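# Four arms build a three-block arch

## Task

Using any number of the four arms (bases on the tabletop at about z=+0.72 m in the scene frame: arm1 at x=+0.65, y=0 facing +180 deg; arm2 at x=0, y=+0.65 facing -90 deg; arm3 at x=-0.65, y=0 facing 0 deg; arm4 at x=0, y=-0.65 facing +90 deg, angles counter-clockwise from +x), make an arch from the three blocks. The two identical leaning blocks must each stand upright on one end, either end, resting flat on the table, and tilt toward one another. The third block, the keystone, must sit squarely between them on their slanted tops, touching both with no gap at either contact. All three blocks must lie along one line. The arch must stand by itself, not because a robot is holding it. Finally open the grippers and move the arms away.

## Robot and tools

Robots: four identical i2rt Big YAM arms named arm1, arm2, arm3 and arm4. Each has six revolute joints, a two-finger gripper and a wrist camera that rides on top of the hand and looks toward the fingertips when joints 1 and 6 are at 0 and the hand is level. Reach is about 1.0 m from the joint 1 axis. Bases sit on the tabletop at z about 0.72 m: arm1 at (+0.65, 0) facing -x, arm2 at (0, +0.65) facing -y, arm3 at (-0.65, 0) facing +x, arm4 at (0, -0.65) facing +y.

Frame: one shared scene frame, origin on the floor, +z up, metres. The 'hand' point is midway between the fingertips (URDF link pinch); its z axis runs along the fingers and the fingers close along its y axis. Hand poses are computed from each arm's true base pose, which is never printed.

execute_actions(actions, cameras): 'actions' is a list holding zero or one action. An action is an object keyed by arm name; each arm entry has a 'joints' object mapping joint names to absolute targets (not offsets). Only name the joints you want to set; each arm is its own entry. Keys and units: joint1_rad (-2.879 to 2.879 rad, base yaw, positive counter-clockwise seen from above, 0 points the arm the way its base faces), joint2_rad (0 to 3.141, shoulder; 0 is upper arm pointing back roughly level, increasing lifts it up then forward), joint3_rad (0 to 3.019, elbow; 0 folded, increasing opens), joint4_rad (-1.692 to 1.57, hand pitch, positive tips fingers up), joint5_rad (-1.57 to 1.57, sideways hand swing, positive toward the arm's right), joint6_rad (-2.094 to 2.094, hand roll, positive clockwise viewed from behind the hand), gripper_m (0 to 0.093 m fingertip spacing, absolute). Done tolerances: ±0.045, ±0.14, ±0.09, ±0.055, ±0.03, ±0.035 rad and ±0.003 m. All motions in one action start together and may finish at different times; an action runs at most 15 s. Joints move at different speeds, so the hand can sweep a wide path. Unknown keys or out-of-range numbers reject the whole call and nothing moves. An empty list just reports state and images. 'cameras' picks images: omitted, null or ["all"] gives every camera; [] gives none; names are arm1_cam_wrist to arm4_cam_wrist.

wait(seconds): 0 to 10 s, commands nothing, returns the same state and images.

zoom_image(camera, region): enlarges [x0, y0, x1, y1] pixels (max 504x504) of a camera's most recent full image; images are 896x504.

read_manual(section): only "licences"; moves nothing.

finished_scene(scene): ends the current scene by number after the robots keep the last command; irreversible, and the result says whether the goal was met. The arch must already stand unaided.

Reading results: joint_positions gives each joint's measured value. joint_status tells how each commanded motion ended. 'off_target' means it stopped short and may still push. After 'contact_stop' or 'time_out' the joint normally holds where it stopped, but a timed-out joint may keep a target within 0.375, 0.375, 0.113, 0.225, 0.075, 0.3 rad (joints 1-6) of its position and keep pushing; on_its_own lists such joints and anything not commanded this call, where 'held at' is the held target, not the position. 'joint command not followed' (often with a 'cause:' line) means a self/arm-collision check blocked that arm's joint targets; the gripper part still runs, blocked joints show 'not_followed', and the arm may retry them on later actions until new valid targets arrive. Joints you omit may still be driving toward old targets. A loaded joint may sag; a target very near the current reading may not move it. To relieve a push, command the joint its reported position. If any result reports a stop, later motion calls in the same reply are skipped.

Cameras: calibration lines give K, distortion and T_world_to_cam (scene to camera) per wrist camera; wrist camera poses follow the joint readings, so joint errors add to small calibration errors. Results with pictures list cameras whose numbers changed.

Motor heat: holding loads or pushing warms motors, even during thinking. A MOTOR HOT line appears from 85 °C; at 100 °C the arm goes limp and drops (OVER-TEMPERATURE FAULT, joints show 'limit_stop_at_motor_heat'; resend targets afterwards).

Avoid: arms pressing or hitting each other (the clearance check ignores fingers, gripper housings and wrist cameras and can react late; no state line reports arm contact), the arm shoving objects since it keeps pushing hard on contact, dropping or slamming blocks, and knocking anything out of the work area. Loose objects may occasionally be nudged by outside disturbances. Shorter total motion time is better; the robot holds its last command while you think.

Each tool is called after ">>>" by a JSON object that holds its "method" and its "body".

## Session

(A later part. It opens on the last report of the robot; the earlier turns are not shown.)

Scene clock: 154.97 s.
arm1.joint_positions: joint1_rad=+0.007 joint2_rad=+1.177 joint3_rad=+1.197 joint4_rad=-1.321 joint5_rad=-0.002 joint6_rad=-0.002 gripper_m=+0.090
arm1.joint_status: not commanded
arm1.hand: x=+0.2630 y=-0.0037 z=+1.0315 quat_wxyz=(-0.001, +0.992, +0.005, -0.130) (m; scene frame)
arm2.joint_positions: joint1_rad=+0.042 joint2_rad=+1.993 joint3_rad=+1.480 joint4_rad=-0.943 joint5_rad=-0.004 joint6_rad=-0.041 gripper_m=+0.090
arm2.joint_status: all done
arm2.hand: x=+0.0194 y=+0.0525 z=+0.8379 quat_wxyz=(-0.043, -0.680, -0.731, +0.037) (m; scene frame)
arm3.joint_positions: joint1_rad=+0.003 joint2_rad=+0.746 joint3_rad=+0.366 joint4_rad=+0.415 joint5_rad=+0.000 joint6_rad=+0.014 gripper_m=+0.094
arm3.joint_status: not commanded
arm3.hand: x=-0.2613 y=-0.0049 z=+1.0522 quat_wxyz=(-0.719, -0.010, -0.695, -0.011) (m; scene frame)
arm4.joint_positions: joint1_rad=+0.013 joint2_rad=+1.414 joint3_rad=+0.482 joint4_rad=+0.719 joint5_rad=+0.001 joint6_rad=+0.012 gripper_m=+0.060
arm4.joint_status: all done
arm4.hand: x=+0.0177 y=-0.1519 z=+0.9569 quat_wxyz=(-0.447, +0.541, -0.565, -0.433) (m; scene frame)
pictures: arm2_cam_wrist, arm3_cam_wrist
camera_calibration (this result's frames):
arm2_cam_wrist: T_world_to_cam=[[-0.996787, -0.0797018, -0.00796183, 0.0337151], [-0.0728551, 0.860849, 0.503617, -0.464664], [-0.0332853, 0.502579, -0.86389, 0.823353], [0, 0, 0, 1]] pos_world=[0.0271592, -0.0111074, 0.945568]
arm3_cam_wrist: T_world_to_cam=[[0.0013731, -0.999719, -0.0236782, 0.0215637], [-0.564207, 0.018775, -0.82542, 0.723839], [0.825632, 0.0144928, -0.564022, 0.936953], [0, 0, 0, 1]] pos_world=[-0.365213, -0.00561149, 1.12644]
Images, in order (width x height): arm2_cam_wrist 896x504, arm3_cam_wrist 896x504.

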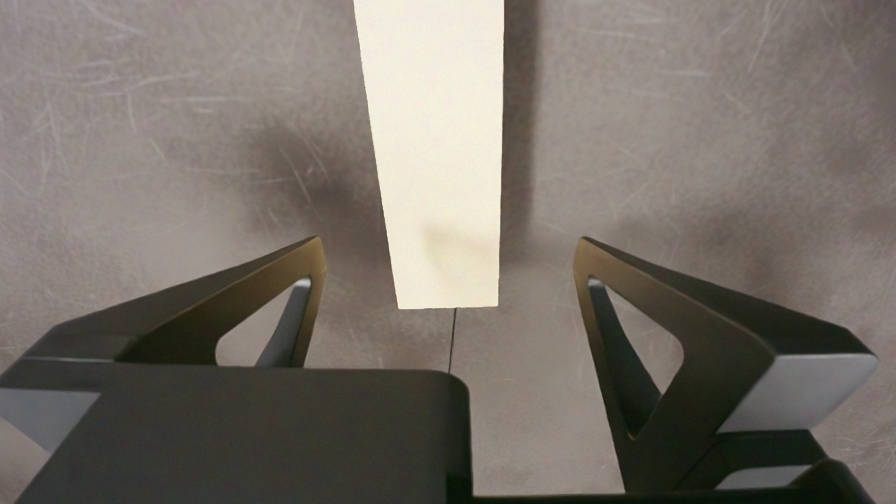

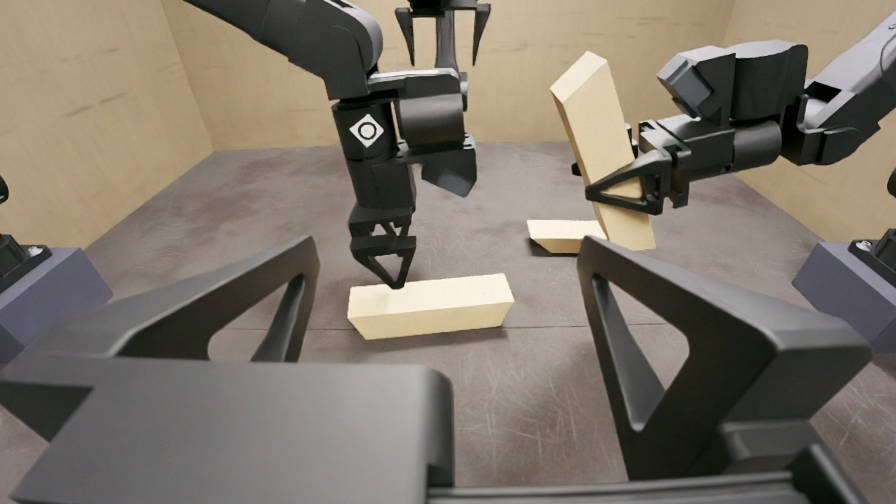

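>>> {"method": "execute_actions", "body": {"actions": [{"arm2":{"joints":{"joint2_rad":2.2,"joint3_rad":1.64,"joint4_rad":-0.96}}}], "cameras": ["arm3_cam_wrist","arm2_cam_wrist"]}}

Scene clock: 156.53 s.
arm1.joint_positions: joint1_rad=+0.007 joint2_rad=+1.177 joint3_rad=+1.197 joint4_rad=-1.321 joint5_rad=-0.002 joint6_rad=-0.002 gripper_m=+0.090
arm1.joint_status: not commanded
arm1.hand: x=+0.2630 y=-0.0037 z=+1.0315 quat_wxyz=(-0.001, +0.992, +0.005, -0.130) (m; scene frame)
arm2.joint_positions: joint1_rad=+0.042 joint2_rad=+2.215 joint3_rad=+1.618 joint4_rad=-0.956 joint5_rad=-0.004 joint6_rad=-0.041 gripper_m=+0.090
arm2.joint_status: all done
arm2.hand: x=+0.0205 y=+0.0288 z=+0.7536 quat_wxyz=(-0.009, -0.681, -0.733, +0.003) (m; scene frame)
arm3.joint_positions: joint1_rad=+0.003 joint2_rad=+0.746 joint3_rad=+0.366 joint4_rad=+0.415 joint5_rad=+0.000 joint6_rad=+0.014 gripper_m=+0.094
arm3.joint_status: not commanded
arm3.hand: x=-0.2613 y=-0.0049 z=+1.0522 quat_wxyz=(-0.719, -0.010, -0.695, -0.011) (m; scene frame)
arm4.joint_positions: joint1_rad=+0.013 joint2_rad=+1.414 joint3_rad=+0.482 joint4_rad=+0.719 joint5_rad=+0.001 joint6_rad=+0.012 gripper_m=+0.060
arm4.joint_status: not commanded
arm4.hand: x=+0.0177 y=-0.1519 z=+0.9569 quat_wxyz=(-0.447, +0.541, -0.565, -0.433) (m; scene frame)
pictures: arm2_cam_wrist, arm3_cam_wrist
camera_calibration (this result's frames):
arm2_cam_wrist: T_world_to_cam=[[-0.996787, -0.0791097, -0.0125501, 0.0357033], [-0.0714949, 0.80808, 0.584719, -0.461306], [-0.0361154, 0.583737, -0.811139, 0.720435], [0, 0, 0, 1]] pos_world=[0.0286264, -0.0449483, 0.854555]
arm3_cam_wrist: T_world_to_cam=[[0.0013731, -0.999719, -0.0236782, 0.0215637], [-0.564207, 0.018775, -0.82542, 0.723839], [0.825632, 0.0144928, -0.564022, 0.936953], [0, 0, 0, 1]] pos_world=[-0.365213, -0.00561149, 1.12644]
Images, in order (width x height): arm2_cam_wrist 896x504, arm3_cam_wrist 896x504.

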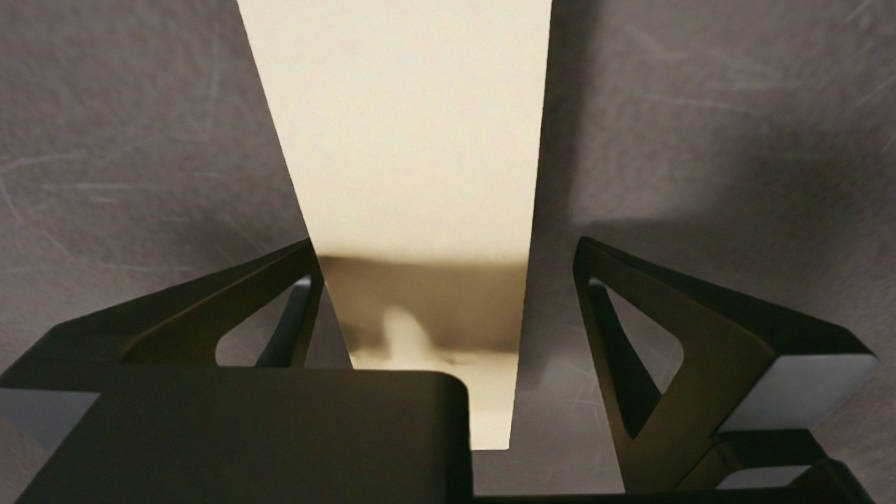

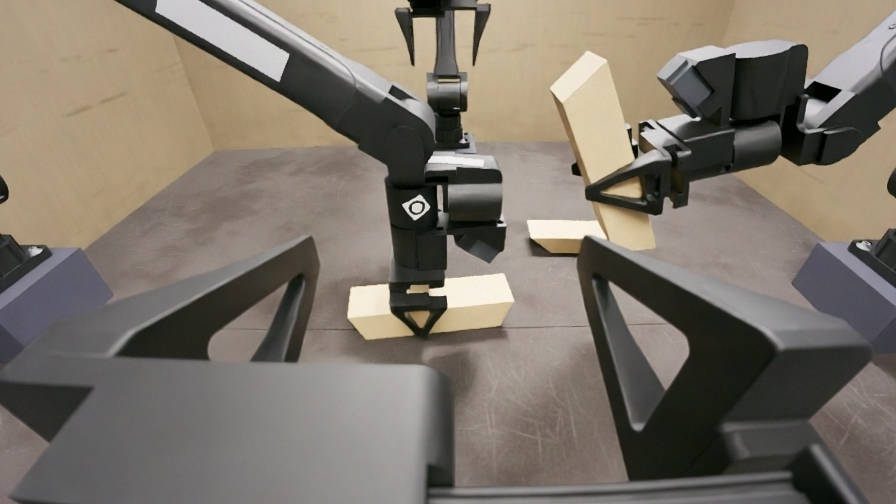

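>>> {"method": "execute_actions", "body": {"actions": [{"arm2":{"joints":{"gripper_m":0.045}}}], "cameras": []}}

>>> {"method": "execute_actions", "body": {"actions": [{"arm2":{"joints":{"joint2_rad":1.9}}}], "cameras": []}}

>>> {"method": "execute_actions", "body": {"actions": [{"arm2":{"joints":{"joint2_rad":1.5,"joint3_rad":0.85,"joint4_rad":-0.7,"joint6_rad":0}}}], "cameras": []}}

>>> {"method": "execute_actions", "body": {"actions": [{"arm2":{"joints":{"joint1_rad":0.05,"joint2_rad":1.65,"joint3_rad":0.5,"joint4_rad":0.85}}}], "cameras": ["arm3_cam_wrist"]}}

Scene clock: 157.97 s.
arm1.joint_positions: joint1_rad=+0.007 joint2_rad=+1.177 joint3_rad=+1.197 joint4_rad=-1.321 joint5_rad=-0.002 joint6_rad=-0.002 gripper_m=+0.090
arm1.joint_status: not commanded
arm1.hand: x=+0.2630 y=-0.0037 z=+1.0315 quat_wxyz=(-0.001, +0.992, +0.005, -0.130) (m; scene frame)
arm2.joint_positions: joint1_rad=+0.044 joint2_rad=+2.215 joint3_rad=+1.618 joint4_rad=-0.956 joint5_rad=-0.004 joint6_rad=-0.043 gripper_m=+0.059
arm2.joint_status: gripper_m off_target (ended at +0.059, target +0.045)
arm2.hand: x=+0.0222 y=+0.0288 z=+0.7536 quat_wxyz=(-0.009, -0.679, -0.734, +0.003) (m; scene frame)
arm3.joint_positions: joint1_rad=+0.003 joint2_rad=+0.746 joint3_rad=+0.366 joint4_rad=+0.415 joint5_rad=+0.000 joint6_rad=+0.014 gripper_m=+0.094
arm3.joint_status: not commanded
arm3.hand: x=-0.2613 y=-0.0049 z=+1.0522 quat_wxyz=(-0.719, -0.010, -0.695, -0.011) (m; scene frame)
arm4.joint_positions: joint1_rad=+0.013 joint2_rad=+1.414 joint3_rad=+0.482 joint4_rad=+0.719 joint5_rad=+0.001 joint6_rad=+0.012 gripper_m=+0.060
arm4.joint_status: not commanded
arm4.hand: x=+0.0177 y=-0.1519 z=+0.9569 quat_wxyz=(-0.447, +0.541, -0.565, -0.433) (m; scene frame)
pictures: none
No camera images: the call's "cameras" was empty. Leave "cameras" out to get every camera's image.

Scene clock: 159.60 s.
arm1.joint_positions: joint1_rad=+0.007 joint2_rad=+1.177 joint3_rad=+1.197 joint4_rad=-1.321 joint5_rad=-0.002 joint6_rad=-0.002 gripper_m=+0.090
arm1.joint_status: not commanded
arm1.hand: x=+0.2630 y=-0.0037 z=+1.0315 quat_wxyz=(-0.001, +0.992, +0.005, -0.130) (m; scene frame)
arm2.joint_positions: joint1_rad=+0.044 joint2_rad=+1.933 joint3_rad=+1.609 joint4_rad=-0.962 joint5_rad=-0.004 joint6_rad=-0.043 gripper_m=+0.059
arm2.joint_status: all done
arm2.hand: x=+0.0224 y=+0.0014 z=+0.9248 quat_wxyz=(-0.103, -0.672, -0.727, +0.098) (m; scene frame)
arm3.joint_positions: joint1_rad=+0.003 joint2_rad=+0.746 joint3_rad=+0.366 joint4_rad=+0.415 joint5_rad=+0.000 joint6_rad=+0.014 gripper_m=+0.094
arm3.joint_status: not commanded
arm3.hand: x=-0.2613 y=-0.0049 z=+1.0522 quat_wxyz=(-0.719, -0.010, -0.695, -0.011) (m; scene frame)
arm4.joint_positions: joint1_rad=+0.013 joint2_rad=+1.414 joint3_rad=+0.482 joint4_rad=+0.719 joint5_rad=+0.001 joint6_rad=+0.012 gripper_m=+0.060
arm4.joint_status: not commanded
arm4.hand: x=+0.0177 y=-0.1519 z=+0.9569 quat_wxyz=(-0.447, +0.541, -0.565, -0.433) (m; scene frame)
pictures: none
No camera images: the call's "cameras" was empty. Leave "cameras" out to get every camera's image.

Scene clock: 161.07 s.
arm1.joint_positions: joint1_rad=+0.007 joint2_rad=+1.177 joint3_rad=+1.197 joint4_rad=-1.321 joint5_rad=-0.002 joint6_rad=-0.002 gripper_m=+0.090
arm1.joint_status: not commanded
arm1.hand: x=+0.2630 y=-0.0037 z=+1.0315 quat_wxyz=(-0.001, +0.992, +0.005, -0.130) (m; scene frame)
arm2.joint_positions: joint1_rad=+0.044 joint2_rad=+1.534 joint3_rad=+0.814 joint4_rad=-0.713 joint5_rad=-0.004 joint6_rad=-0.009 gripper_m=+0.059
arm2.joint_status: all done
arm2.hand: x=+0.0139 y=+0.2557 z=+0.8378 quat_wxyz=(-0.052, -0.690, -0.721, +0.045) (m; scene frame)
arm3.joint_positions: joint1_rad=+0.003 joint2_rad=+0.746 joint3_rad=+0.366 joint4_rad=+0.415 joint5_rad=+0.000 joint6_rad=+0.014 gripper_m=+0.094
arm3.joint_status: not commanded
arm3.hand: x=-0.2613 y=-0.0049 z=+1.0522 quat_wxyz=(-0.719, -0.010, -0.695, -0.011) (m; scene frame)
arm4.joint_positions: joint1_rad=+0.013 joint2_rad=+1.414 joint3_rad=+0.482 joint4_rad=+0.719 joint5_rad=+0.001 joint6_rad=+0.012 gripper_m=+0.060
arm4.joint_status: not commanded
arm4.hand: x=+0.0177 y=-0.1519 z=+0.9569 quat_wxyz=(-0.447, +0.541, -0.565, -0.433) (m; scene frame)
pictures: none
No camera images: the call's "cameras" was empty. Leave "cameras" out to get every camera's image.

Scene clock: 162.87 s.
arm1.joint_positions: joint1_rad=+0.007 joint2_rad=+1.177 joint3_rad=+1.197 joint4_rad=-1.321 joint5_rad=-0.002 joint6_rad=-0.002 gripper_m=+0.090
arm1.joint_status: not commanded
arm1.hand: x=+0.2630 y=-0.0037 z=+1.0315 quat_wxyz=(-0.001, +0.992, +0.005, -0.130) (m; scene frame)
arm2.joint_positions: joint1_rad=+0.045 joint2_rad=+1.666 joint3_rad=+0.474 joint4_rad=+0.804 joint5_rad=-0.001 joint6_rad=-0.009 gripper_m=+0.059
arm2.joint_status: all done
arm2.hand: x=+0.0172 y=+0.1578 z=+0.8750 quat_wxyz=(-0.401, -0.574, -0.599, +0.387) (m; scene frame)
arm3.joint_positions: joint1_rad=+0.003 joint2_rad=+0.746 joint3_rad=+0.366 joint4_rad=+0.415 joint5_rad=+0.000 joint6_rad=+0.014 gripper_m=+0.094
arm3.joint_status: not commanded
arm3.hand: x=-0.2613 y=-0.0049 z=+1.0522 quat_wxyz=(-0.719, -0.010, -0.695, -0.011) (m; scene frame)
arm4.joint_positions: joint1_rad=+0.013 joint2_rad=+1.414 joint3_rad=+0.482 joint4_rad=+0.719 joint5_rad=+0.001 joint6_rad=+0.012 gripper_m=+0.060
arm4.joint_status: not commanded
arm4.hand: x=+0.0177 y=-0.1519 z=+0.9569 quat_wxyz=(-0.447, +0.541, -0.565, -0.433) (m; scene frame)
pictures: arm3_cam_wrist
camera_calibration (this result's frames):
arm3_cam_wrist: T_world_to_cam=[[0.0013731, -0.999719, -0.0236782, 0.0215637], [-0.564207, 0.018775, -0.82542, 0.723839], [0.825632, 0.0144928, -0.564022, 0.936953], [0, 0, 0, 1]] pos_world=[-0.365213, -0.00561149, 1.12644]
Images, in order (width x height): arm3_cam_wrist 896x504.

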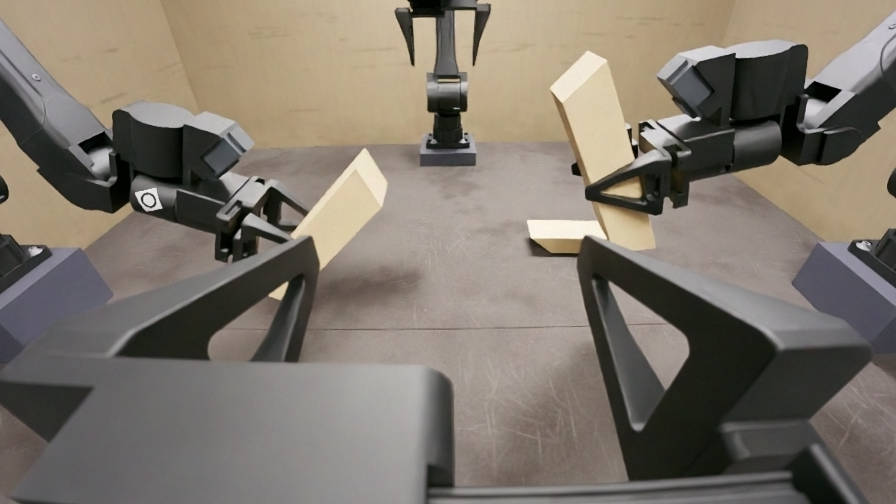

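>>> {"method": "execute_actions", "body": {"actions": [{"arm2":{"joints":{"joint1_rad":0.06,"joint2_rad":1.85,"joint3_rad":0.575,"joint4_rad":0.99}},"arm4":{"joints":{"joint2_rad":1.8,"joint3_rad":0.62,"joint4_rad":0.9}},"arm1":{"joints":{"joint2_rad":1.6,"joint3_rad":1.9,"joint4_rad":-1.69}}}], "cameras": ["arm3_cam_wrist","arm1_cam_wrist"]}}

Scene clock: 165.63 s.
arm1.joint_positions: joint1_rad=+0.007 joint2_rad=+1.591 joint3_rad=+1.855 joint4_rad=-1.661 joint5_rad=-0.002 joint6_rad=-0.002 gripper_m=+0.090
arm1.joint_status: all done
joint sent to its limit — the command would take arm1.joint4_rad past its lower limit, so that joint was sent only as far as its limit.
arm1.hand: x=+0.1401 y=-0.0049 z=+1.1189 quat_wxyz=(-0.001, +0.997, +0.005, -0.082) (m; scene frame)
arm2.joint_positions: joint1_rad=+0.053 joint2_rad=+1.882 joint3_rad=+0.537 joint4_rad=+0.945 joint5_rad=-0.001 joint6_rad=-0.009 gripper_m=+0.059
arm2.joint_status: all done
arm2.hand: x=+0.0223 y=+0.1380 z=+0.8238 quat_wxyz=(-0.399, -0.574, -0.604, +0.382) (m; scene frame)
arm3.joint_positions: joint1_rad=+0.003 joint2_rad=+0.746 joint3_rad=+0.366 joint4_rad=+0.415 joint5_rad=+0.000 joint6_rad=+0.014 gripper_m=+0.094
arm3.joint_status: not commanded
arm3.hand: x=-0.2613 y=-0.0049 z=+1.0522 quat_wxyz=(-0.719, -0.010, -0.695, -0.011) (m; scene frame)
arm4.joint_positions: joint1_rad=+0.013 joint2_rad=+1.836 joint3_rad=+0.586 joint4_rad=+0.864 joint5_rad=+0.001 joint6_rad=+0.011 gripper_m=+0.060
arm4.joint_status: all done
arm4.hand: x=+0.0198 y=-0.1168 z=+0.8233 quat_wxyz=(-0.398, +0.576, -0.602, -0.384) (m; scene frame)
pictures: arm1_cam_wrist, arm3_cam_wrist
camera_calibration (this result's frames):
arm1_cam_wrist: T_world_to_cam=[[-0.0073244, 0.99997, 0.00265467, 0.00501168], [0.895037, 0.0053719, 0.44596, -0.620006], [0.445932, 0.00564242, -0.895049, 1.0629], [0, 0, 0, 1]] pos_world=[0.0809824, -0.00767827, 1.22784]
arm3_cam_wrist: T_world_to_cam=[[0.0013731, -0.999719, -0.0236782, 0.0215637], [-0.564207, 0.018775, -0.82542, 0.723839], [0.825632, 0.0144928, -0.564022, 0.936953], [0, 0, 0, 1]] pos_world=[-0.365213, -0.00561149, 1.12644]
Images, in order (width x height): arm1_cam_wrist 896x504, arm3_cam_wrist 896x504.

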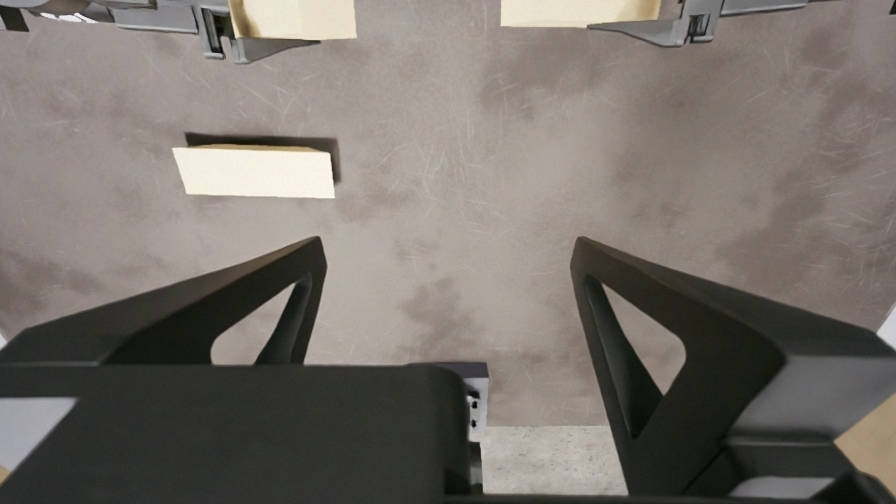

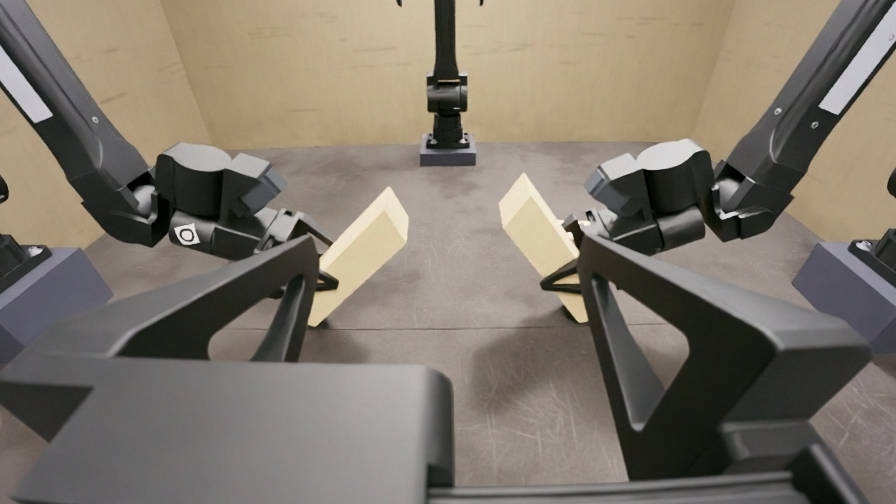

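>>> {"method": "execute_actions", "body": {"actions": [{"arm2":{"joints":{"joint4_rad":1.45}},"arm4":{"joints":{"joint4_rad":1.09}}}], "cameras": []}}

>>> {"method": "execute_actions", "body": {"actions": [{"arm2":{"joints":{"joint2_rad":2.03,"joint3_rad":0.575}},"arm4":{"joints":{"joint2_rad":1.83,"joint3_rad":0.59}}}], "cameras": ["arm3_cam_wrist"]}}

>>> {"method": "zoom_image", "body": {"camera": "arm3_cam_wrist", "region": [250,120,650,390]}}

Scene clock: 167.77 s.
arm1.joint_positions: joint1_rad=+0.007 joint2_rad=+1.591 joint3_rad=+1.855 joint4_rad=-1.661 joint5_rad=-0.002 joint6_rad=-0.002 gripper_m=+0.090
arm1.joint_status: not commanded
arm1.hand: x=+0.1401 y=-0.0049 z=+1.1189 quat_wxyz=(-0.001, +0.997, +0.005, -0.082) (m; scene frame)
arm2.joint_positions: joint1_rad=+0.053 joint2_rad=+1.882 joint3_rad=+0.537 joint4_rad=+1.401 joint5_rad=-0.001 joint6_rad=-0.009 gripper_m=+0.059
arm2.joint_status: all done
arm2.hand: x=+0.0227 y=+0.1188 z=+0.9334 quat_wxyz=(-0.524, -0.474, -0.498, +0.503) (m; scene frame)
arm3.joint_positions: joint1_rad=+0.003 joint2_rad=+0.746 joint3_rad=+0.366 joint4_rad=+0.415 joint5_rad=+0.000 joint6_rad=+0.014 gripper_m=+0.094
arm3.joint_status: not commanded
arm3.hand: x=-0.2613 y=-0.0049 z=+1.0522 quat_wxyz=(-0.719, -0.010, -0.695, -0.011) (m; scene frame)
arm4.joint_positions: joint1_rad=+0.013 joint2_rad=+1.836 joint3_rad=+0.586 joint4_rad=+1.047 joint5_rad=+0.001 joint6_rad=+0.011 gripper_m=+0.060
arm4.joint_status: all done
arm4.hand: x=+0.0200 y=-0.1032 z=+0.8660 quat_wxyz=(-0.450, +0.539, -0.563, -0.436) (m; scene frame)
pictures: none
No camera images: the call's "cameras" was empty. Leave "cameras" out to get every camera's image.

Scene clock: 168.70 s.
arm1.joint_positions: joint1_rad=+0.007 joint2_rad=+1.591 joint3_rad=+1.855 joint4_rad=-1.661 joint5_rad=-0.002 joint6_rad=-0.002 gripper_m=+0.090
arm1.joint_status: not commanded
arm1.hand: x=+0.1401 y=-0.0049 z=+1.1189 quat_wxyz=(-0.001, +0.997, +0.005, -0.082) (m; scene frame)
arm2.joint_positions: joint1_rad=+0.053 joint2_rad=+2.073 joint3_rad=+0.540 joint4_rad=+1.414 joint5_rad=-0.001 joint6_rad=-0.009 gripper_m=+0.059
arm2.joint_status: all done
arm2.hand: x=+0.0226 y=+0.1299 z=+0.8407 quat_wxyz=(-0.479, -0.516, -0.542, +0.460) (m; scene frame)
arm3.joint_positions: joint1_rad=+0.003 joint2_rad=+0.746 joint3_rad=+0.366 joint4_rad=+0.415 joint5_rad=+0.000 joint6_rad=+0.014 gripper_m=+0.094
arm3.joint_status: not commanded
arm3.hand: x=-0.2613 y=-0.0049 z=+1.0522 quat_wxyz=(-0.719, -0.010, -0.695, -0.011) (m; scene frame)
arm4.joint_positions: joint1_rad=+0.013 joint2_rad=+1.836 joint3_rad=+0.586 joint4_rad=+1.047 joint5_rad=+0.001 joint6_rad=+0.011 gripper_m=+0.060
arm4.joint_status: all done
arm4.hand: x=+0.0200 y=-0.1032 z=+0.8656 quat_wxyz=(-0.450, +0.539, -0.563, -0.435) (m; scene frame)
pictures: arm3_cam_wrist
camera_calibration (this result's frames):
arm3_cam_wrist: T_world_to_cam=[[0.0013731, -0.999719, -0.0236782, 0.0215637], [-0.564207, 0.018775, -0.82542, 0.723839], [0.825632, 0.0144928, -0.564022, 0.936953], [0, 0, 0, 1]] pos_world=[-0.365213, -0.00561149, 1.12644]
Images, in order (width x height): arm3_cam_wrist 896x504.

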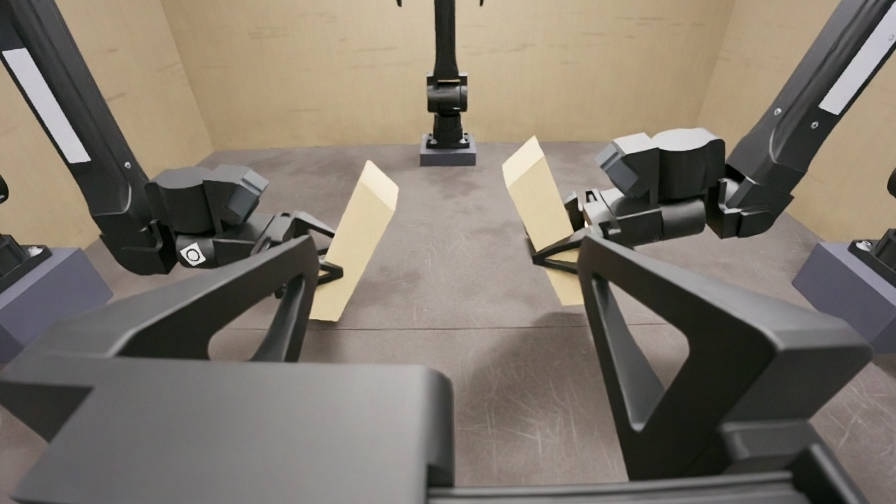

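Region (250, 120, 650, 390) of arm3_cam_wrist's 896x504 image, scaled by 1.260, with more detail than that image has; it fills the top 340 rows of this view, and the rest is white.

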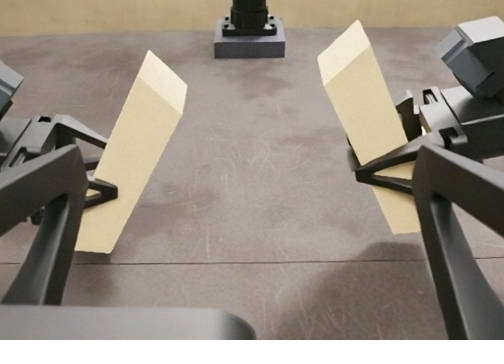

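>>> {"method": "execute_actions", "body": {"actions": [{"arm2":{"joints":{"joint2_rad":2.06,"joint4_rad":1.47}},"arm4":{"joints":{"joint2_rad":1.9,"joint4_rad":1.19,"joint3_rad":0.63}}}], "cameras": ["arm3_cam_wrist"]}}

>>> {"method": "zoom_image", "body": {"camera": "arm3_cam_wrist", "region": [250,120,650,390]}}

Scene clock: 170.83 s.
arm1.joint_positions: joint1_rad=+0.007 joint2_rad=+1.591 joint3_rad=+1.855 joint4_rad=-1.661 joint5_rad=-0.002 joint6_rad=-0.002 gripper_m=+0.090
arm1.joint_status: not commanded
arm1.hand: x=+0.1401 y=-0.0049 z=+1.1189 quat_wxyz=(-0.001, +0.997, +0.005, -0.082) (m; scene frame)
arm2.joint_positions: joint1_rad=+0.053 joint2_rad=+2.073 joint3_rad=+0.540 joint4_rad=+1.421 joint5_rad=-0.001 joint6_rad=-0.009 gripper_m=+0.059
arm2.joint_status: all done
arm2.hand: x=+0.0226 y=+0.1297 z=+0.8424 quat_wxyz=(-0.481, -0.514, -0.540, +0.461) (m; scene frame)
arm3.joint_positions: joint1_rad=+0.003 joint2_rad=+0.746 joint3_rad=+0.366 joint4_rad=+0.415 joint5_rad=+0.000 joint6_rad=+0.014 gripper_m=+0.094
arm3.joint_status: not commanded
arm3.hand: x=-0.2613 y=-0.0049 z=+1.0522 quat_wxyz=(-0.719, -0.010, -0.695, -0.011) (m; scene frame)
arm4.joint_positions: joint1_rad=+0.013 joint2_rad=+1.919 joint3_rad=+0.586 joint4_rad=+1.146 joint5_rad=+0.001 joint6_rad=+0.011 gripper_m=+0.060
arm4.joint_status: all done
arm4.hand: x=+0.0201 y=-0.1049 z=+0.8461 quat_wxyz=(-0.455, +0.536, -0.559, -0.440) (m; scene frame)
pictures: arm3_cam_wrist
camera_calibration (this result's frames):
arm3_cam_wrist: T_world_to_cam=[[0.0013731, -0.999719, -0.0236782, 0.0215637], [-0.564207, 0.018775, -0.82542, 0.723839], [0.825632, 0.0144928, -0.564022, 0.936953], [0, 0, 0, 1]] pos_world=[-0.365213, -0.00561149, 1.12644]
Images, in order (width x height): arm3_cam_wrist 896x504.

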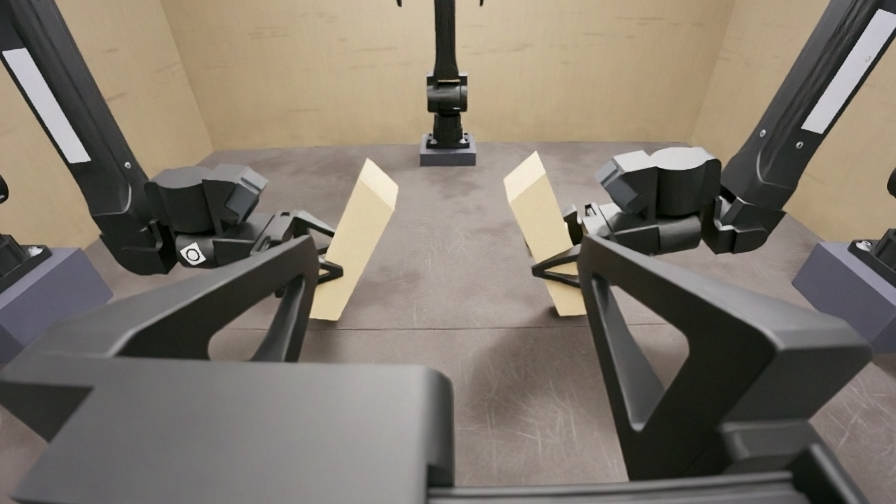

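Region (250, 120, 650, 390) of arm3_cam_wrist's 896x504 image, scaled by 1.260, with more detail than that image has; it fills the top 340 rows of this view, and the rest is white.

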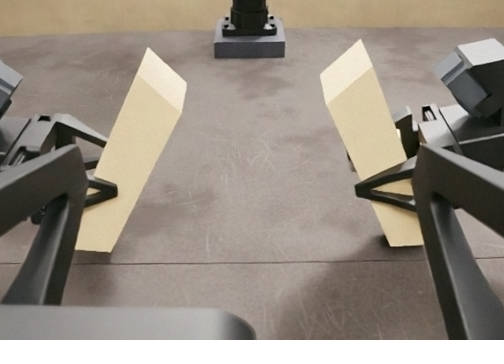

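>>> {"method": "execute_actions", "body": {"actions": [{"arm2":{"joints":{"joint2_rad":2.1,"joint3_rad":0.61,"joint4_rad":1.49}},"arm4":{"joints":{"joint2_rad":1.955,"joint4_rad":1.22,"joint3_rad":0.66}}}], "cameras": ["arm3_cam_wrist"]}}

>>> {"method": "zoom_image", "body": {"camera": "arm3_cam_wrist", "region": [250,120,650,390]}}

Scene clock: 172.33 s.
arm1.joint_positions: joint1_rad=+0.007 joint2_rad=+1.591 joint3_rad=+1.855 joint4_rad=-1.661 joint5_rad=-0.002 joint6_rad=-0.002 gripper_m=+0.090
arm1.joint_status: not commanded
arm1.hand: x=+0.1401 y=-0.0049 z=+1.1189 quat_wxyz=(-0.001, +0.997, +0.005, -0.082) (m; scene frame)
arm2.joint_positions: joint1_rad=+0.053 joint2_rad=+2.117 joint3_rad=+0.579 joint4_rad=+1.442 joint5_rad=-0.001 joint6_rad=-0.009 gripper_m=+0.059
arm2.joint_status: all done
arm2.hand: x=+0.0231 y=+0.1185 z=+0.8352 quat_wxyz=(-0.485, -0.510, -0.536, +0.466) (m; scene frame)
arm3.joint_positions: joint1_rad=+0.003 joint2_rad=+0.746 joint3_rad=+0.366 joint4_rad=+0.415 joint5_rad=+0.000 joint6_rad=+0.014 gripper_m=+0.094
arm3.joint_status: not commanded
arm3.hand: x=-0.2613 y=-0.0049 z=+1.0522 quat_wxyz=(-0.719, -0.010, -0.695, -0.011) (m; scene frame)
arm4.joint_positions: joint1_rad=+0.013 joint2_rad=+1.968 joint3_rad=+0.624 joint4_rad=+1.178 joint5_rad=+0.001 joint6_rad=+0.011 gripper_m=+0.060
arm4.joint_status: all done
arm4.hand: x=+0.0205 y=-0.0924 z=+0.8399 quat_wxyz=(-0.460, +0.531, -0.555, -0.445) (m; scene frame)
pictures: arm3_cam_wrist
camera_calibration (this result's frames):
arm3_cam_wrist: T_world_to_cam=[[0.0013731, -0.999719, -0.0236782, 0.0215637], [-0.564207, 0.018775, -0.82542, 0.723839], [0.825632, 0.0144928, -0.564022, 0.936953], [0, 0, 0, 1]] pos_world=[-0.365213, -0.00561149, 1.12644]
Images, in order (width x height): arm3_cam_wrist 896x504.

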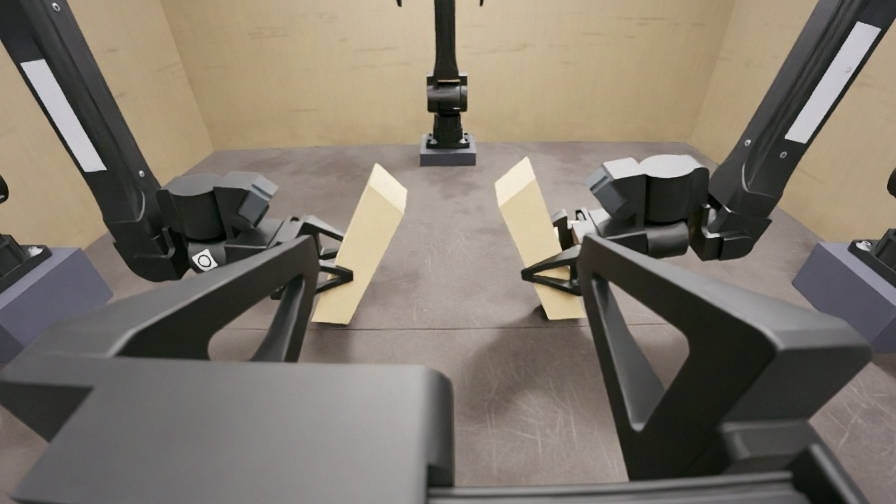

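Region (250, 120, 650, 390) of arm3_cam_wrist's 896x504 image, scaled by 1.260, with more detail than that image has; it fills the top 340 rows of this view, and the rest is white.

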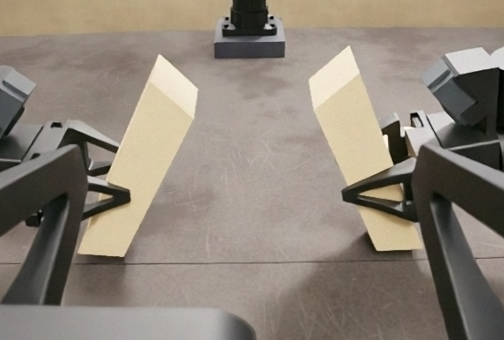

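>>> {"method": "execute_actions", "body": {"actions": [{"arm2":{"joints":{"joint2_rad":2.135}},"arm4":{"joints":{"joint2_rad":1.995}}}], "cameras": ["arm3_cam_wrist"]}}

>>> {"method": "zoom_image", "body": {"camera": "arm3_cam_wrist", "region": [250,120,650,390]}}

Scene clock: 173.73 s.
arm1.joint_positions: joint1_rad=+0.007 joint2_rad=+1.591 joint3_rad=+1.855 joint4_rad=-1.661 joint5_rad=-0.002 joint6_rad=-0.002 gripper_m=+0.090
arm1.joint_status: not commanded
arm1.hand: x=+0.1401 y=-0.0049 z=+1.1189 quat_wxyz=(-0.001, +0.997, +0.005, -0.082) (m; scene frame)
arm2.joint_positions: joint1_rad=+0.053 joint2_rad=+2.154 joint3_rad=+0.579 joint4_rad=+1.445 joint5_rad=-0.001 joint6_rad=-0.009 gripper_m=+0.059
arm2.joint_status: all done
arm2.hand: x=+0.0230 y=+0.1231 z=+0.8168 quat_wxyz=(-0.476, -0.518, -0.545, +0.457) (m; scene frame)
arm3.joint_positions: joint1_rad=+0.003 joint2_rad=+0.746 joint3_rad=+0.366 joint4_rad=+0.415 joint5_rad=+0.000 joint6_rad=+0.014 gripper_m=+0.094
arm3.joint_status: not commanded
arm3.hand: x=-0.2613 y=-0.0049 z=+1.0522 quat_wxyz=(-0.719, -0.010, -0.695, -0.011) (m; scene frame)
arm4.joint_positions: joint1_rad=+0.013 joint2_rad=+2.010 joint3_rad=+0.624 joint4_rad=+1.181 joint5_rad=+0.001 joint6_rad=+0.011 gripper_m=+0.060
arm4.joint_status: all done
arm4.hand: x=+0.0205 y=-0.0969 z=+0.8181 quat_wxyz=(-0.449, +0.540, -0.564, -0.435) (m; scene frame)
pictures: arm3_cam_wrist
camera_calibration (this result's frames):
arm3_cam_wrist: T_world_to_cam=[[0.0013731, -0.999719, -0.0236782, 0.0215637], [-0.564207, 0.018775, -0.82542, 0.723839], [0.825632, 0.0144928, -0.564022, 0.936953], [0, 0, 0, 1]] pos_world=[-0.365213, -0.00561149, 1.12644]
Images, in order (width x height): arm3_cam_wrist 896x504.

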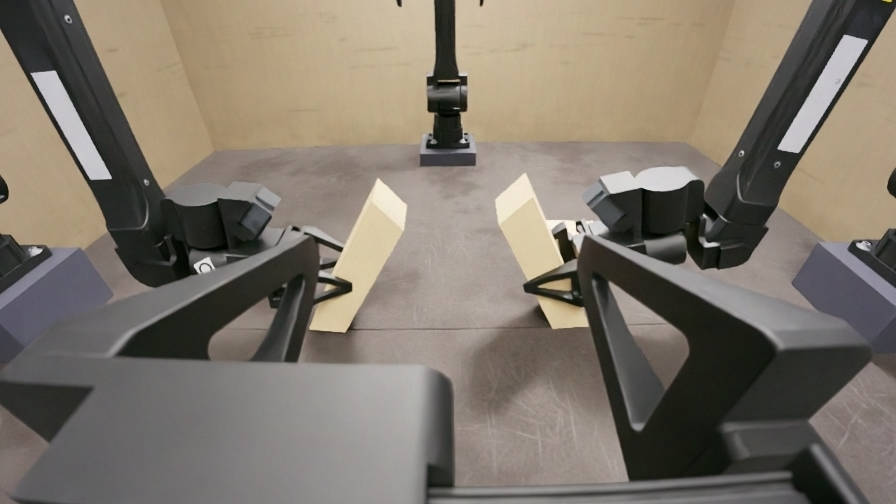

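Region (250, 120, 650, 390) of arm3_cam_wrist's 896x504 image, scaled by 1.260, with more detail than that image has; it fills the top 340 rows of this view, and the rest is white.

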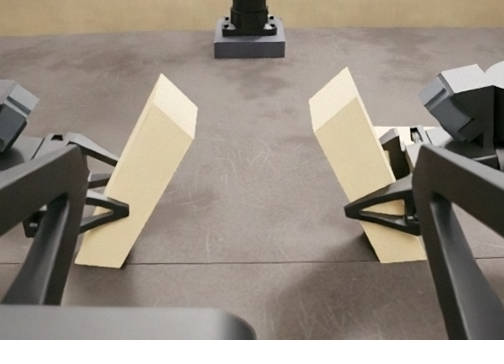

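>>> {"method": "execute_actions", "body": {"actions": [{"arm1":{"joints":{"joint1_rad":0.5,"joint2_rad":1.5,"joint3_rad":1.29,"joint4_rad":-1.2,"joint6_rad":2.075}}}], "cameras": []}}

>>> {"method": "execute_actions", "body": {"actions": [{"arm1":{"joints":{"joint2_rad":1.76,"joint4_rad":-1.07}}}], "cameras": ["arm1_cam_wrist"]}}

Scene clock: 177.57 s.
arm1.joint_positions: joint1_rad=+0.508 joint2_rad=+1.510 joint3_rad=+1.288 joint4_rad=-1.219 joint5_rad=-0.002 joint6_rad=+2.059 gripper_m=+0.090
arm1.joint_status: all done
arm1.hand: x=+0.2387 y=-0.2297 z=+0.9383 quat_wxyz=(+0.058, +0.713, -0.699, -0.016) (m; scene frame)
arm2.joint_positions: joint1_rad=+0.053 joint2_rad=+2.154 joint3_rad=+0.579 joint4_rad=+1.445 joint5_rad=-0.001 joint6_rad=-0.009 gripper_m=+0.059
arm2.joint_status: not commanded
arm2.hand: x=+0.0230 y=+0.1231 z=+0.8168 quat_wxyz=(-0.476, -0.518, -0.545, +0.457) (m; scene frame)
arm3.joint_positions: joint1_rad=+0.003 joint2_rad=+0.746 joint3_rad=+0.366 joint4_rad=+0.415 joint5_rad=+0.000 joint6_rad=+0.014 gripper_m=+0.094
arm3.joint_status: not commanded
arm3.hand: x=-0.2613 y=-0.0049 z=+1.0522 quat_wxyz=(-0.719, -0.010, -0.695, -0.011) (m; scene frame)
arm4.joint_positions: joint1_rad=+0.013 joint2_rad=+2.010 joint3_rad=+0.624 joint4_rad=+1.181 joint5_rad=+0.001 joint6_rad=+0.011 gripper_m=+0.060
arm4.joint_status: not commanded
arm4.hand: x=+0.0205 y=-0.0969 z=+0.8181 quat_wxyz=(-0.449, +0.540, -0.564, -0.435) (m; scene frame)
pictures: none
No camera images: the call's "cameras" was empty. Leave "cameras" out to get every camera's image.

Scene clock: 178.80 s.
arm1.joint_positions: joint1_rad=+0.508 joint2_rad=+1.767 joint3_rad=+1.284 joint4_rad=-1.085 joint5_rad=-0.002 joint6_rad=+2.060 gripper_m=+0.090
arm1.joint_status: all done
arm1.hand: x=+0.2134 y=-0.2439 z=+0.8188 quat_wxyz=(-0.003, +0.714, -0.700, +0.002) (m; scene frame)
arm2.joint_positions: joint1_rad=+0.053 joint2_rad=+2.154 joint3_rad=+0.579 joint4_rad=+1.445 joint5_rad=-0.001 joint6_rad=-0.009 gripper_m=+0.059
arm2.joint_status: not commanded
arm2.hand: x=+0.0230 y=+0.1231 z=+0.8168 quat_wxyz=(-0.476, -0.518, -0.545, +0.457) (m; scene frame)
arm3.joint_positions: joint1_rad=+0.003 joint2_rad=+0.746 joint3_rad=+0.366 joint4_rad=+0.415 joint5_rad=+0.000 joint6_rad=+0.014 gripper_m=+0.094
arm3.joint_status: not commanded
arm3.hand: x=-0.2613 y=-0.0049 z=+1.0522 quat_wxyz=(-0.719, -0.010, -0.695, -0.011) (m; scene frame)
arm4.joint_positions: joint1_rad=+0.013 joint2_rad=+2.010 joint3_rad=+0.624 joint4_rad=+1.181 joint5_rad=+0.001 joint6_rad=+0.011 gripper_m=+0.060
arm4.joint_status: not commanded
arm4.hand: x=+0.0205 y=-0.0969 z=+0.8181 quat_wxyz=(-0.449, +0.540, -0.564, -0.435) (m; scene frame)
pictures: arm1_cam_wrist
camera_calibration (this result's frames):
arm1_cam_wrist: T_world_to_cam=[[0.99983, 0.0168075, 0.0075749, -0.21341], [0.00918938, -0.810561, 0.585582, -0.67479], [0.0159821, -0.585413, -0.810578, 0.641335], [0, 0, 0, 1]] pos_world=[0.209325, -0.167926, 0.916613]
Images, in order (width x height): arm1_cam_wrist 896x504.

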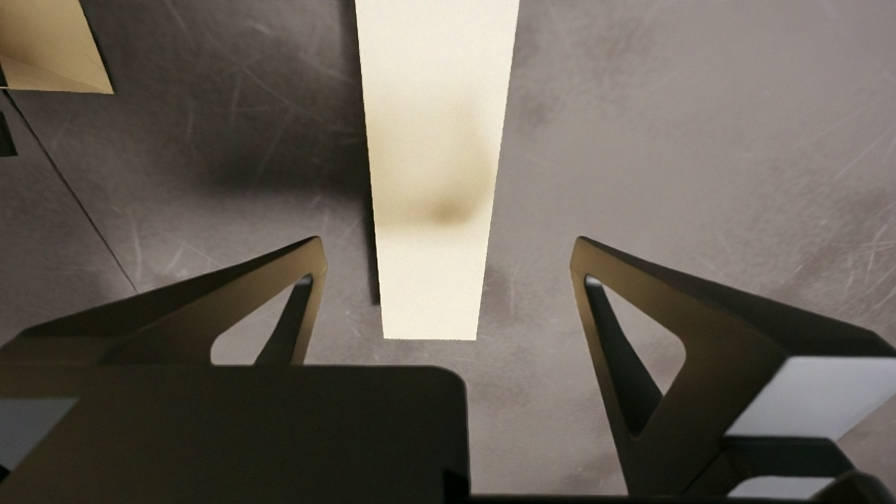

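>>> {"method": "execute_actions", "body": {"actions": [{"arm1":{"joints":{"joint1_rad":0.54,"joint2_rad":1.9,"joint3_rad":1.3,"joint4_rad":-0.93,"joint6_rad":2.094}}}], "cameras": ["arm1_cam_wrist"]}}

Scene clock: 180.67 s.
arm1.joint_positions: joint1_rad=+0.537 joint2_rad=+1.907 joint3_rad=+1.284 joint4_rad=-0.947 joint5_rad=-0.001 joint6_rad=+2.069 gripper_m=+0.090
arm1.joint_status: all done
joint sent to its limit — the command would take arm1.joint6_rad past its upper limit, so that joint was sent only as far as its limit.
arm1.hand: x=+0.2040 y=-0.2664 z=+0.7498 quat_wxyz=(-0.004, +0.721, -0.693, +0.002) (m; scene frame)
arm2.joint_positions: joint1_rad=+0.053 joint2_rad=+2.154 joint3_rad=+0.579 joint4_rad=+1.445 joint5_rad=-0.001 joint6_rad=-0.009 gripper_m=+0.059
arm2.joint_status: not commanded
arm2.hand: x=+0.0230 y=+0.1231 z=+0.8168 quat_wxyz=(-0.476, -0.518, -0.545, +0.457) (m; scene frame)
arm3.joint_positions: joint1_rad=+0.003 joint2_rad=+0.746 joint3_rad=+0.366 joint4_rad=+0.415 joint5_rad=+0.000 joint6_rad=+0.014 gripper_m=+0.094
arm3.joint_status: not commanded
arm3.hand: x=-0.2613 y=-0.0049 z=+1.0522 quat_wxyz=(-0.719, -0.010, -0.695, -0.011) (m; scene frame)
arm4.joint_positions: joint1_rad=+0.013 joint2_rad=+2.010 joint3_rad=+0.624 joint4_rad=+1.181 joint5_rad=+0.001 joint6_rad=+0.011 gripper_m=+0.060
arm4.joint_status: not commanded
arm4.hand: x=+0.0205 y=-0.0969 z=+0.8181 quat_wxyz=(-0.449, +0.540, -0.564, -0.435) (m; scene frame)
pictures: arm1_cam_wrist
camera_calibration (this result's frames):
arm1_cam_wrist: T_world_to_cam=[[0.999298, 0.0362474, 0.00950821, -0.199287], [0.0238549, -0.810992, 0.58457, -0.654901], [0.0289002, -0.583933, -0.811287, 0.570718], [0, 0, 0, 1]] pos_world=[0.198275, -0.190635, 0.847747]
Images, in order (width x height): arm1_cam_wrist 896x504.

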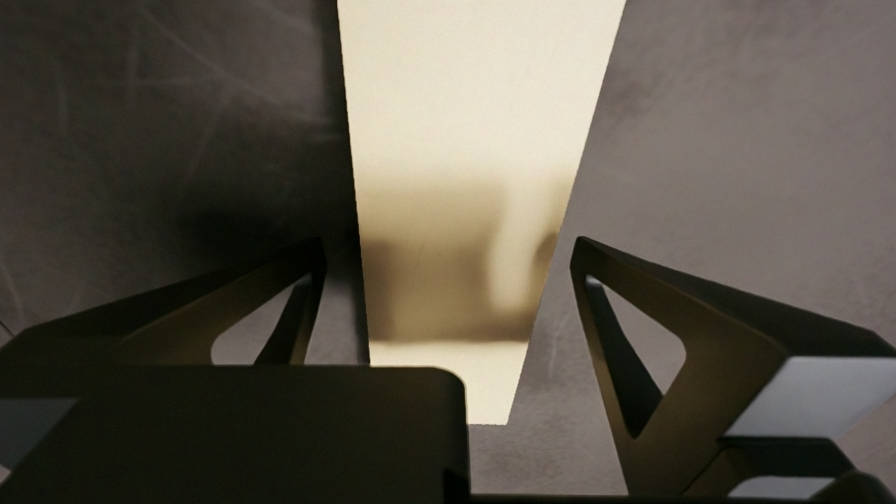

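>>> {"method": "execute_actions", "body": {"actions": [{"arm1":{"joints":{"gripper_m":0.045}}}], "cameras": []}}

>>> {"method": "execute_actions", "body": {"actions": [{"arm1":{"joints":{"joint2_rad":1.6,"joint3_rad":1.6,"joint4_rad":-1.5}}}], "cameras": []}}

>>> {"method": "execute_actions", "body": {"actions": [{"arm1":{"joints":{"joint1_rad":0.015,"joint6_rad":1.585,"joint3_rad":1.9,"joint4_rad":-1.69}}}], "cameras": []}}

>>> {"method": "execute_actions", "body": {"actions": [{"arm1":{"joints":{"joint2_rad":1.93,"joint3_rad":2.12}}}], "cameras": ["arm3_cam_wrist","arm1_cam_wrist"]}}

Scene clock: 182.50 s.
arm1.joint_positions: joint1_rad=+0.537 joint2_rad=+1.907 joint3_rad=+1.284 joint4_rad=-0.946 joint5_rad=-0.001 joint6_rad=+2.071 gripper_m=+0.059
arm1.joint_status: gripper_m off_target (ended at +0.059, target +0.045)
arm1.hand: x=+0.2037 y=-0.2665 z=+0.7498 quat_wxyz=(-0.004, +0.720, -0.694, +0.002) (m; scene frame)
arm2.joint_positions: joint1_rad=+0.053 joint2_rad=+2.154 joint3_rad=+0.579 joint4_rad=+1.445 joint5_rad=-0.001 joint6_rad=-0.009 gripper_m=+0.059
arm2.joint_status: not commanded
arm2.hand: x=+0.0230 y=+0.1231 z=+0.8168 quat_wxyz=(-0.476, -0.518, -0.545, +0.457) (m; scene frame)
arm3.joint_positions: joint1_rad=+0.003 joint2_rad=+0.746 joint3_rad=+0.366 joint4_rad=+0.415 joint5_rad=+0.000 joint6_rad=+0.014 gripper_m=+0.094
arm3.joint_status: not commanded
arm3.hand: x=-0.2613 y=-0.0049 z=+1.0522 quat_wxyz=(-0.719, -0.010, -0.695, -0.011) (m; scene frame)
arm4.joint_positions: joint1_rad=+0.013 joint2_rad=+2.010 joint3_rad=+0.624 joint4_rad=+1.181 joint5_rad=+0.001 joint6_rad=+0.011 gripper_m=+0.060
arm4.joint_status: not commanded
arm4.hand: x=+0.0205 y=-0.0969 z=+0.8181 quat_wxyz=(-0.449, +0.540, -0.564, -0.435) (m; scene frame)
pictures: none
No camera images: the call's "cameras" was empty. Leave "cameras" out to get every camera's image.

Scene clock: 183.97 s.
arm1.joint_positions: joint1_rad=+0.537 joint2_rad=+1.611 joint3_rad=+1.590 joint4_rad=-1.484 joint5_rad=-0.001 joint6_rad=+2.071 gripper_m=+0.059
arm1.joint_status: all done
arm1.hand: x=+0.2172 y=-0.2582 z=+1.0059 quat_wxyz=(+0.027, +0.720, -0.694, -0.007) (m; scene frame)
arm2.joint_positions: joint1_rad=+0.053 joint2_rad=+2.154 joint3_rad=+0.579 joint4_rad=+1.445 joint5_rad=-0.001 joint6_rad=-0.009 gripper_m=+0.059
arm2.joint_status: not commanded
arm2.hand: x=+0.0230 y=+0.1231 z=+0.8168 quat_wxyz=(-0.476, -0.518, -0.545, +0.457) (m; scene frame)
arm3.joint_positions: joint1_rad=+0.003 joint2_rad=+0.746 joint3_rad=+0.366 joint4_rad=+0.415 joint5_rad=+0.000 joint6_rad=+0.014 gripper_m=+0.094
arm3.joint_status: not commanded
arm3.hand: x=-0.2613 y=-0.0049 z=+1.0522 quat_wxyz=(-0.719, -0.010, -0.695, -0.011) (m; scene frame)
arm4.joint_positions: joint1_rad=+0.013 joint2_rad=+2.010 joint3_rad=+0.624 joint4_rad=+1.181 joint5_rad=+0.001 joint6_rad=+0.011 gripper_m=+0.060
arm4.joint_status: not commanded
arm4.hand: x=+0.0205 y=-0.0969 z=+0.8181 quat_wxyz=(-0.449, +0.540, -0.564, -0.435) (m; scene frame)
pictures: none
No camera images: the call's "cameras" was empty. Leave "cameras" out to get every camera's image.

Scene clock: 185.47 s.
arm1.joint_positions: joint1_rad=+0.010 joint2_rad=+1.605 joint3_rad=+1.853 joint4_rad=-1.662 joint5_rad=+0.001 joint6_rad=+1.601 gripper_m=+0.059
arm1.joint_status: all done
joint sent to its limit — the command would take arm1.joint4_rad past its lower limit, so that joint was sent only as far as its limit.
arm1.hand: x=+0.1376 y=-0.0057 z=+1.1110 quat_wxyz=(+0.051, +0.698, -0.712, -0.053) (m; scene frame)
arm2.joint_positions: joint1_rad=+0.053 joint2_rad=+2.154 joint3_rad=+0.579 joint4_rad=+1.445 joint5_rad=-0.001 joint6_rad=-0.009 gripper_m=+0.059
arm2.joint_status: not commanded
arm2.hand: x=+0.0230 y=+0.1231 z=+0.8168 quat_wxyz=(-0.476, -0.518, -0.545, +0.457) (m; scene frame)
arm3.joint_positions: joint1_rad=+0.003 joint2_rad=+0.746 joint3_rad=+0.366 joint4_rad=+0.415 joint5_rad=+0.000 joint6_rad=+0.014 gripper_m=+0.094
arm3.joint_status: not commanded
arm3.hand: x=-0.2613 y=-0.0049 z=+1.0522 quat_wxyz=(-0.719, -0.010, -0.695, -0.011) (m; scene frame)
arm4.joint_positions: joint1_rad=+0.013 joint2_rad=+2.010 joint3_rad=+0.624 joint4_rad=+1.181 joint5_rad=+0.001 joint6_rad=+0.011 gripper_m=+0.060
arm4.joint_status: not commanded
arm4.hand: x=+0.0205 y=-0.0969 z=+0.8181 quat_wxyz=(-0.449, +0.540, -0.564, -0.435) (m; scene frame)
pictures: none
No camera images: the call's "cameras" was empty. Leave "cameras" out to get every camera's image.

Scene clock: 186.90 s.
arm1.joint_positions: joint1_rad=+0.010 joint2_rad=+1.946 joint3_rad=+2.068 joint4_rad=-1.669 joint5_rad=+0.001 joint6_rad=+1.599 gripper_m=+0.059
arm1.joint_status: all done
arm1.hand: x=+0.0410 y=-0.0062 z=+1.0113 quat_wxyz=(+0.003, +0.700, -0.714, -0.007) (m; scene frame)
arm2.joint_positions: joint1_rad=+0.053 joint2_rad=+2.154 joint3_rad=+0.579 joint4_rad=+1.445 joint5_rad=-0.001 joint6_rad=-0.009 gripper_m=+0.059
arm2.joint_status: not commanded
arm2.hand: x=+0.0230 y=+0.1231 z=+0.8168 quat_wxyz=(-0.476, -0.518, -0.545, +0.457) (m; scene frame)
arm3.joint_positions: joint1_rad=+0.003 joint2_rad=+0.746 joint3_rad=+0.366 joint4_rad=+0.415 joint5_rad=+0.000 joint6_rad=+0.014 gripper_m=+0.094
arm3.joint_status: not commanded
arm3.hand: x=-0.2613 y=-0.0049 z=+1.0522 quat_wxyz=(-0.719, -0.010, -0.695, -0.011) (m; scene frame)
arm4.joint_positions: joint1_rad=+0.013 joint2_rad=+2.010 joint3_rad=+0.624 joint4_rad=+1.181 joint5_rad=+0.001 joint6_rad=+0.011 gripper_m=+0.060
arm4.joint_status: not commanded
arm4.hand: x=+0.0205 y=-0.0969 z=+0.8181 quat_wxyz=(-0.449, +0.540, -0.564, -0.435) (m; scene frame)
pictures: arm1_cam_wrist, arm3_cam_wrist
camera_calibration (this result's frames):
arm1_cam_wrist: T_world_to_cam=[[0.999677, -0.0212477, -0.0139577, -0.0250274], [-0.00913959, -0.812713, 0.582593, -0.589489], [-0.0237223, -0.582277, -0.812644, 0.943081], [0, 0, 0, 1]] pos_world=[0.0420037, 0.0695174, 1.10947]
arm3_cam_wrist: T_world_to_cam=[[0.0013731, -0.999719, -0.0236782, 0.0215637], [-0.564207, 0.018775, -0.82542, 0.723839], [0.825632, 0.0144928, -0.564022, 0.936953], [0, 0, 0, 1]] pos_world=[-0.365213, -0.00561149, 1.12644]
Images, in order (width x height): arm1_cam_wrist 896x504, arm3_cam_wrist 896x504.

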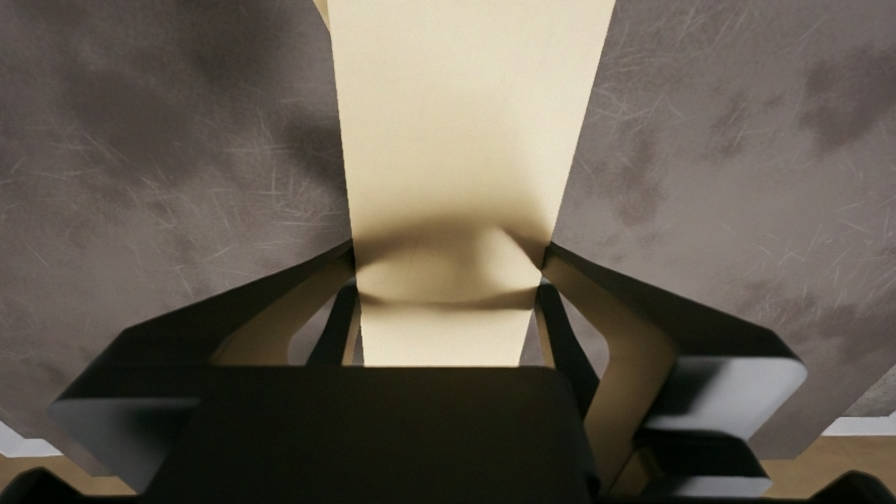

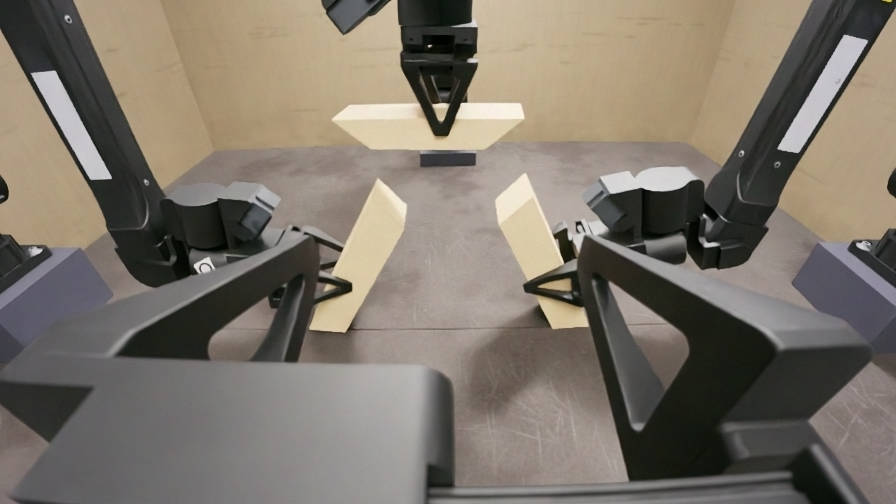

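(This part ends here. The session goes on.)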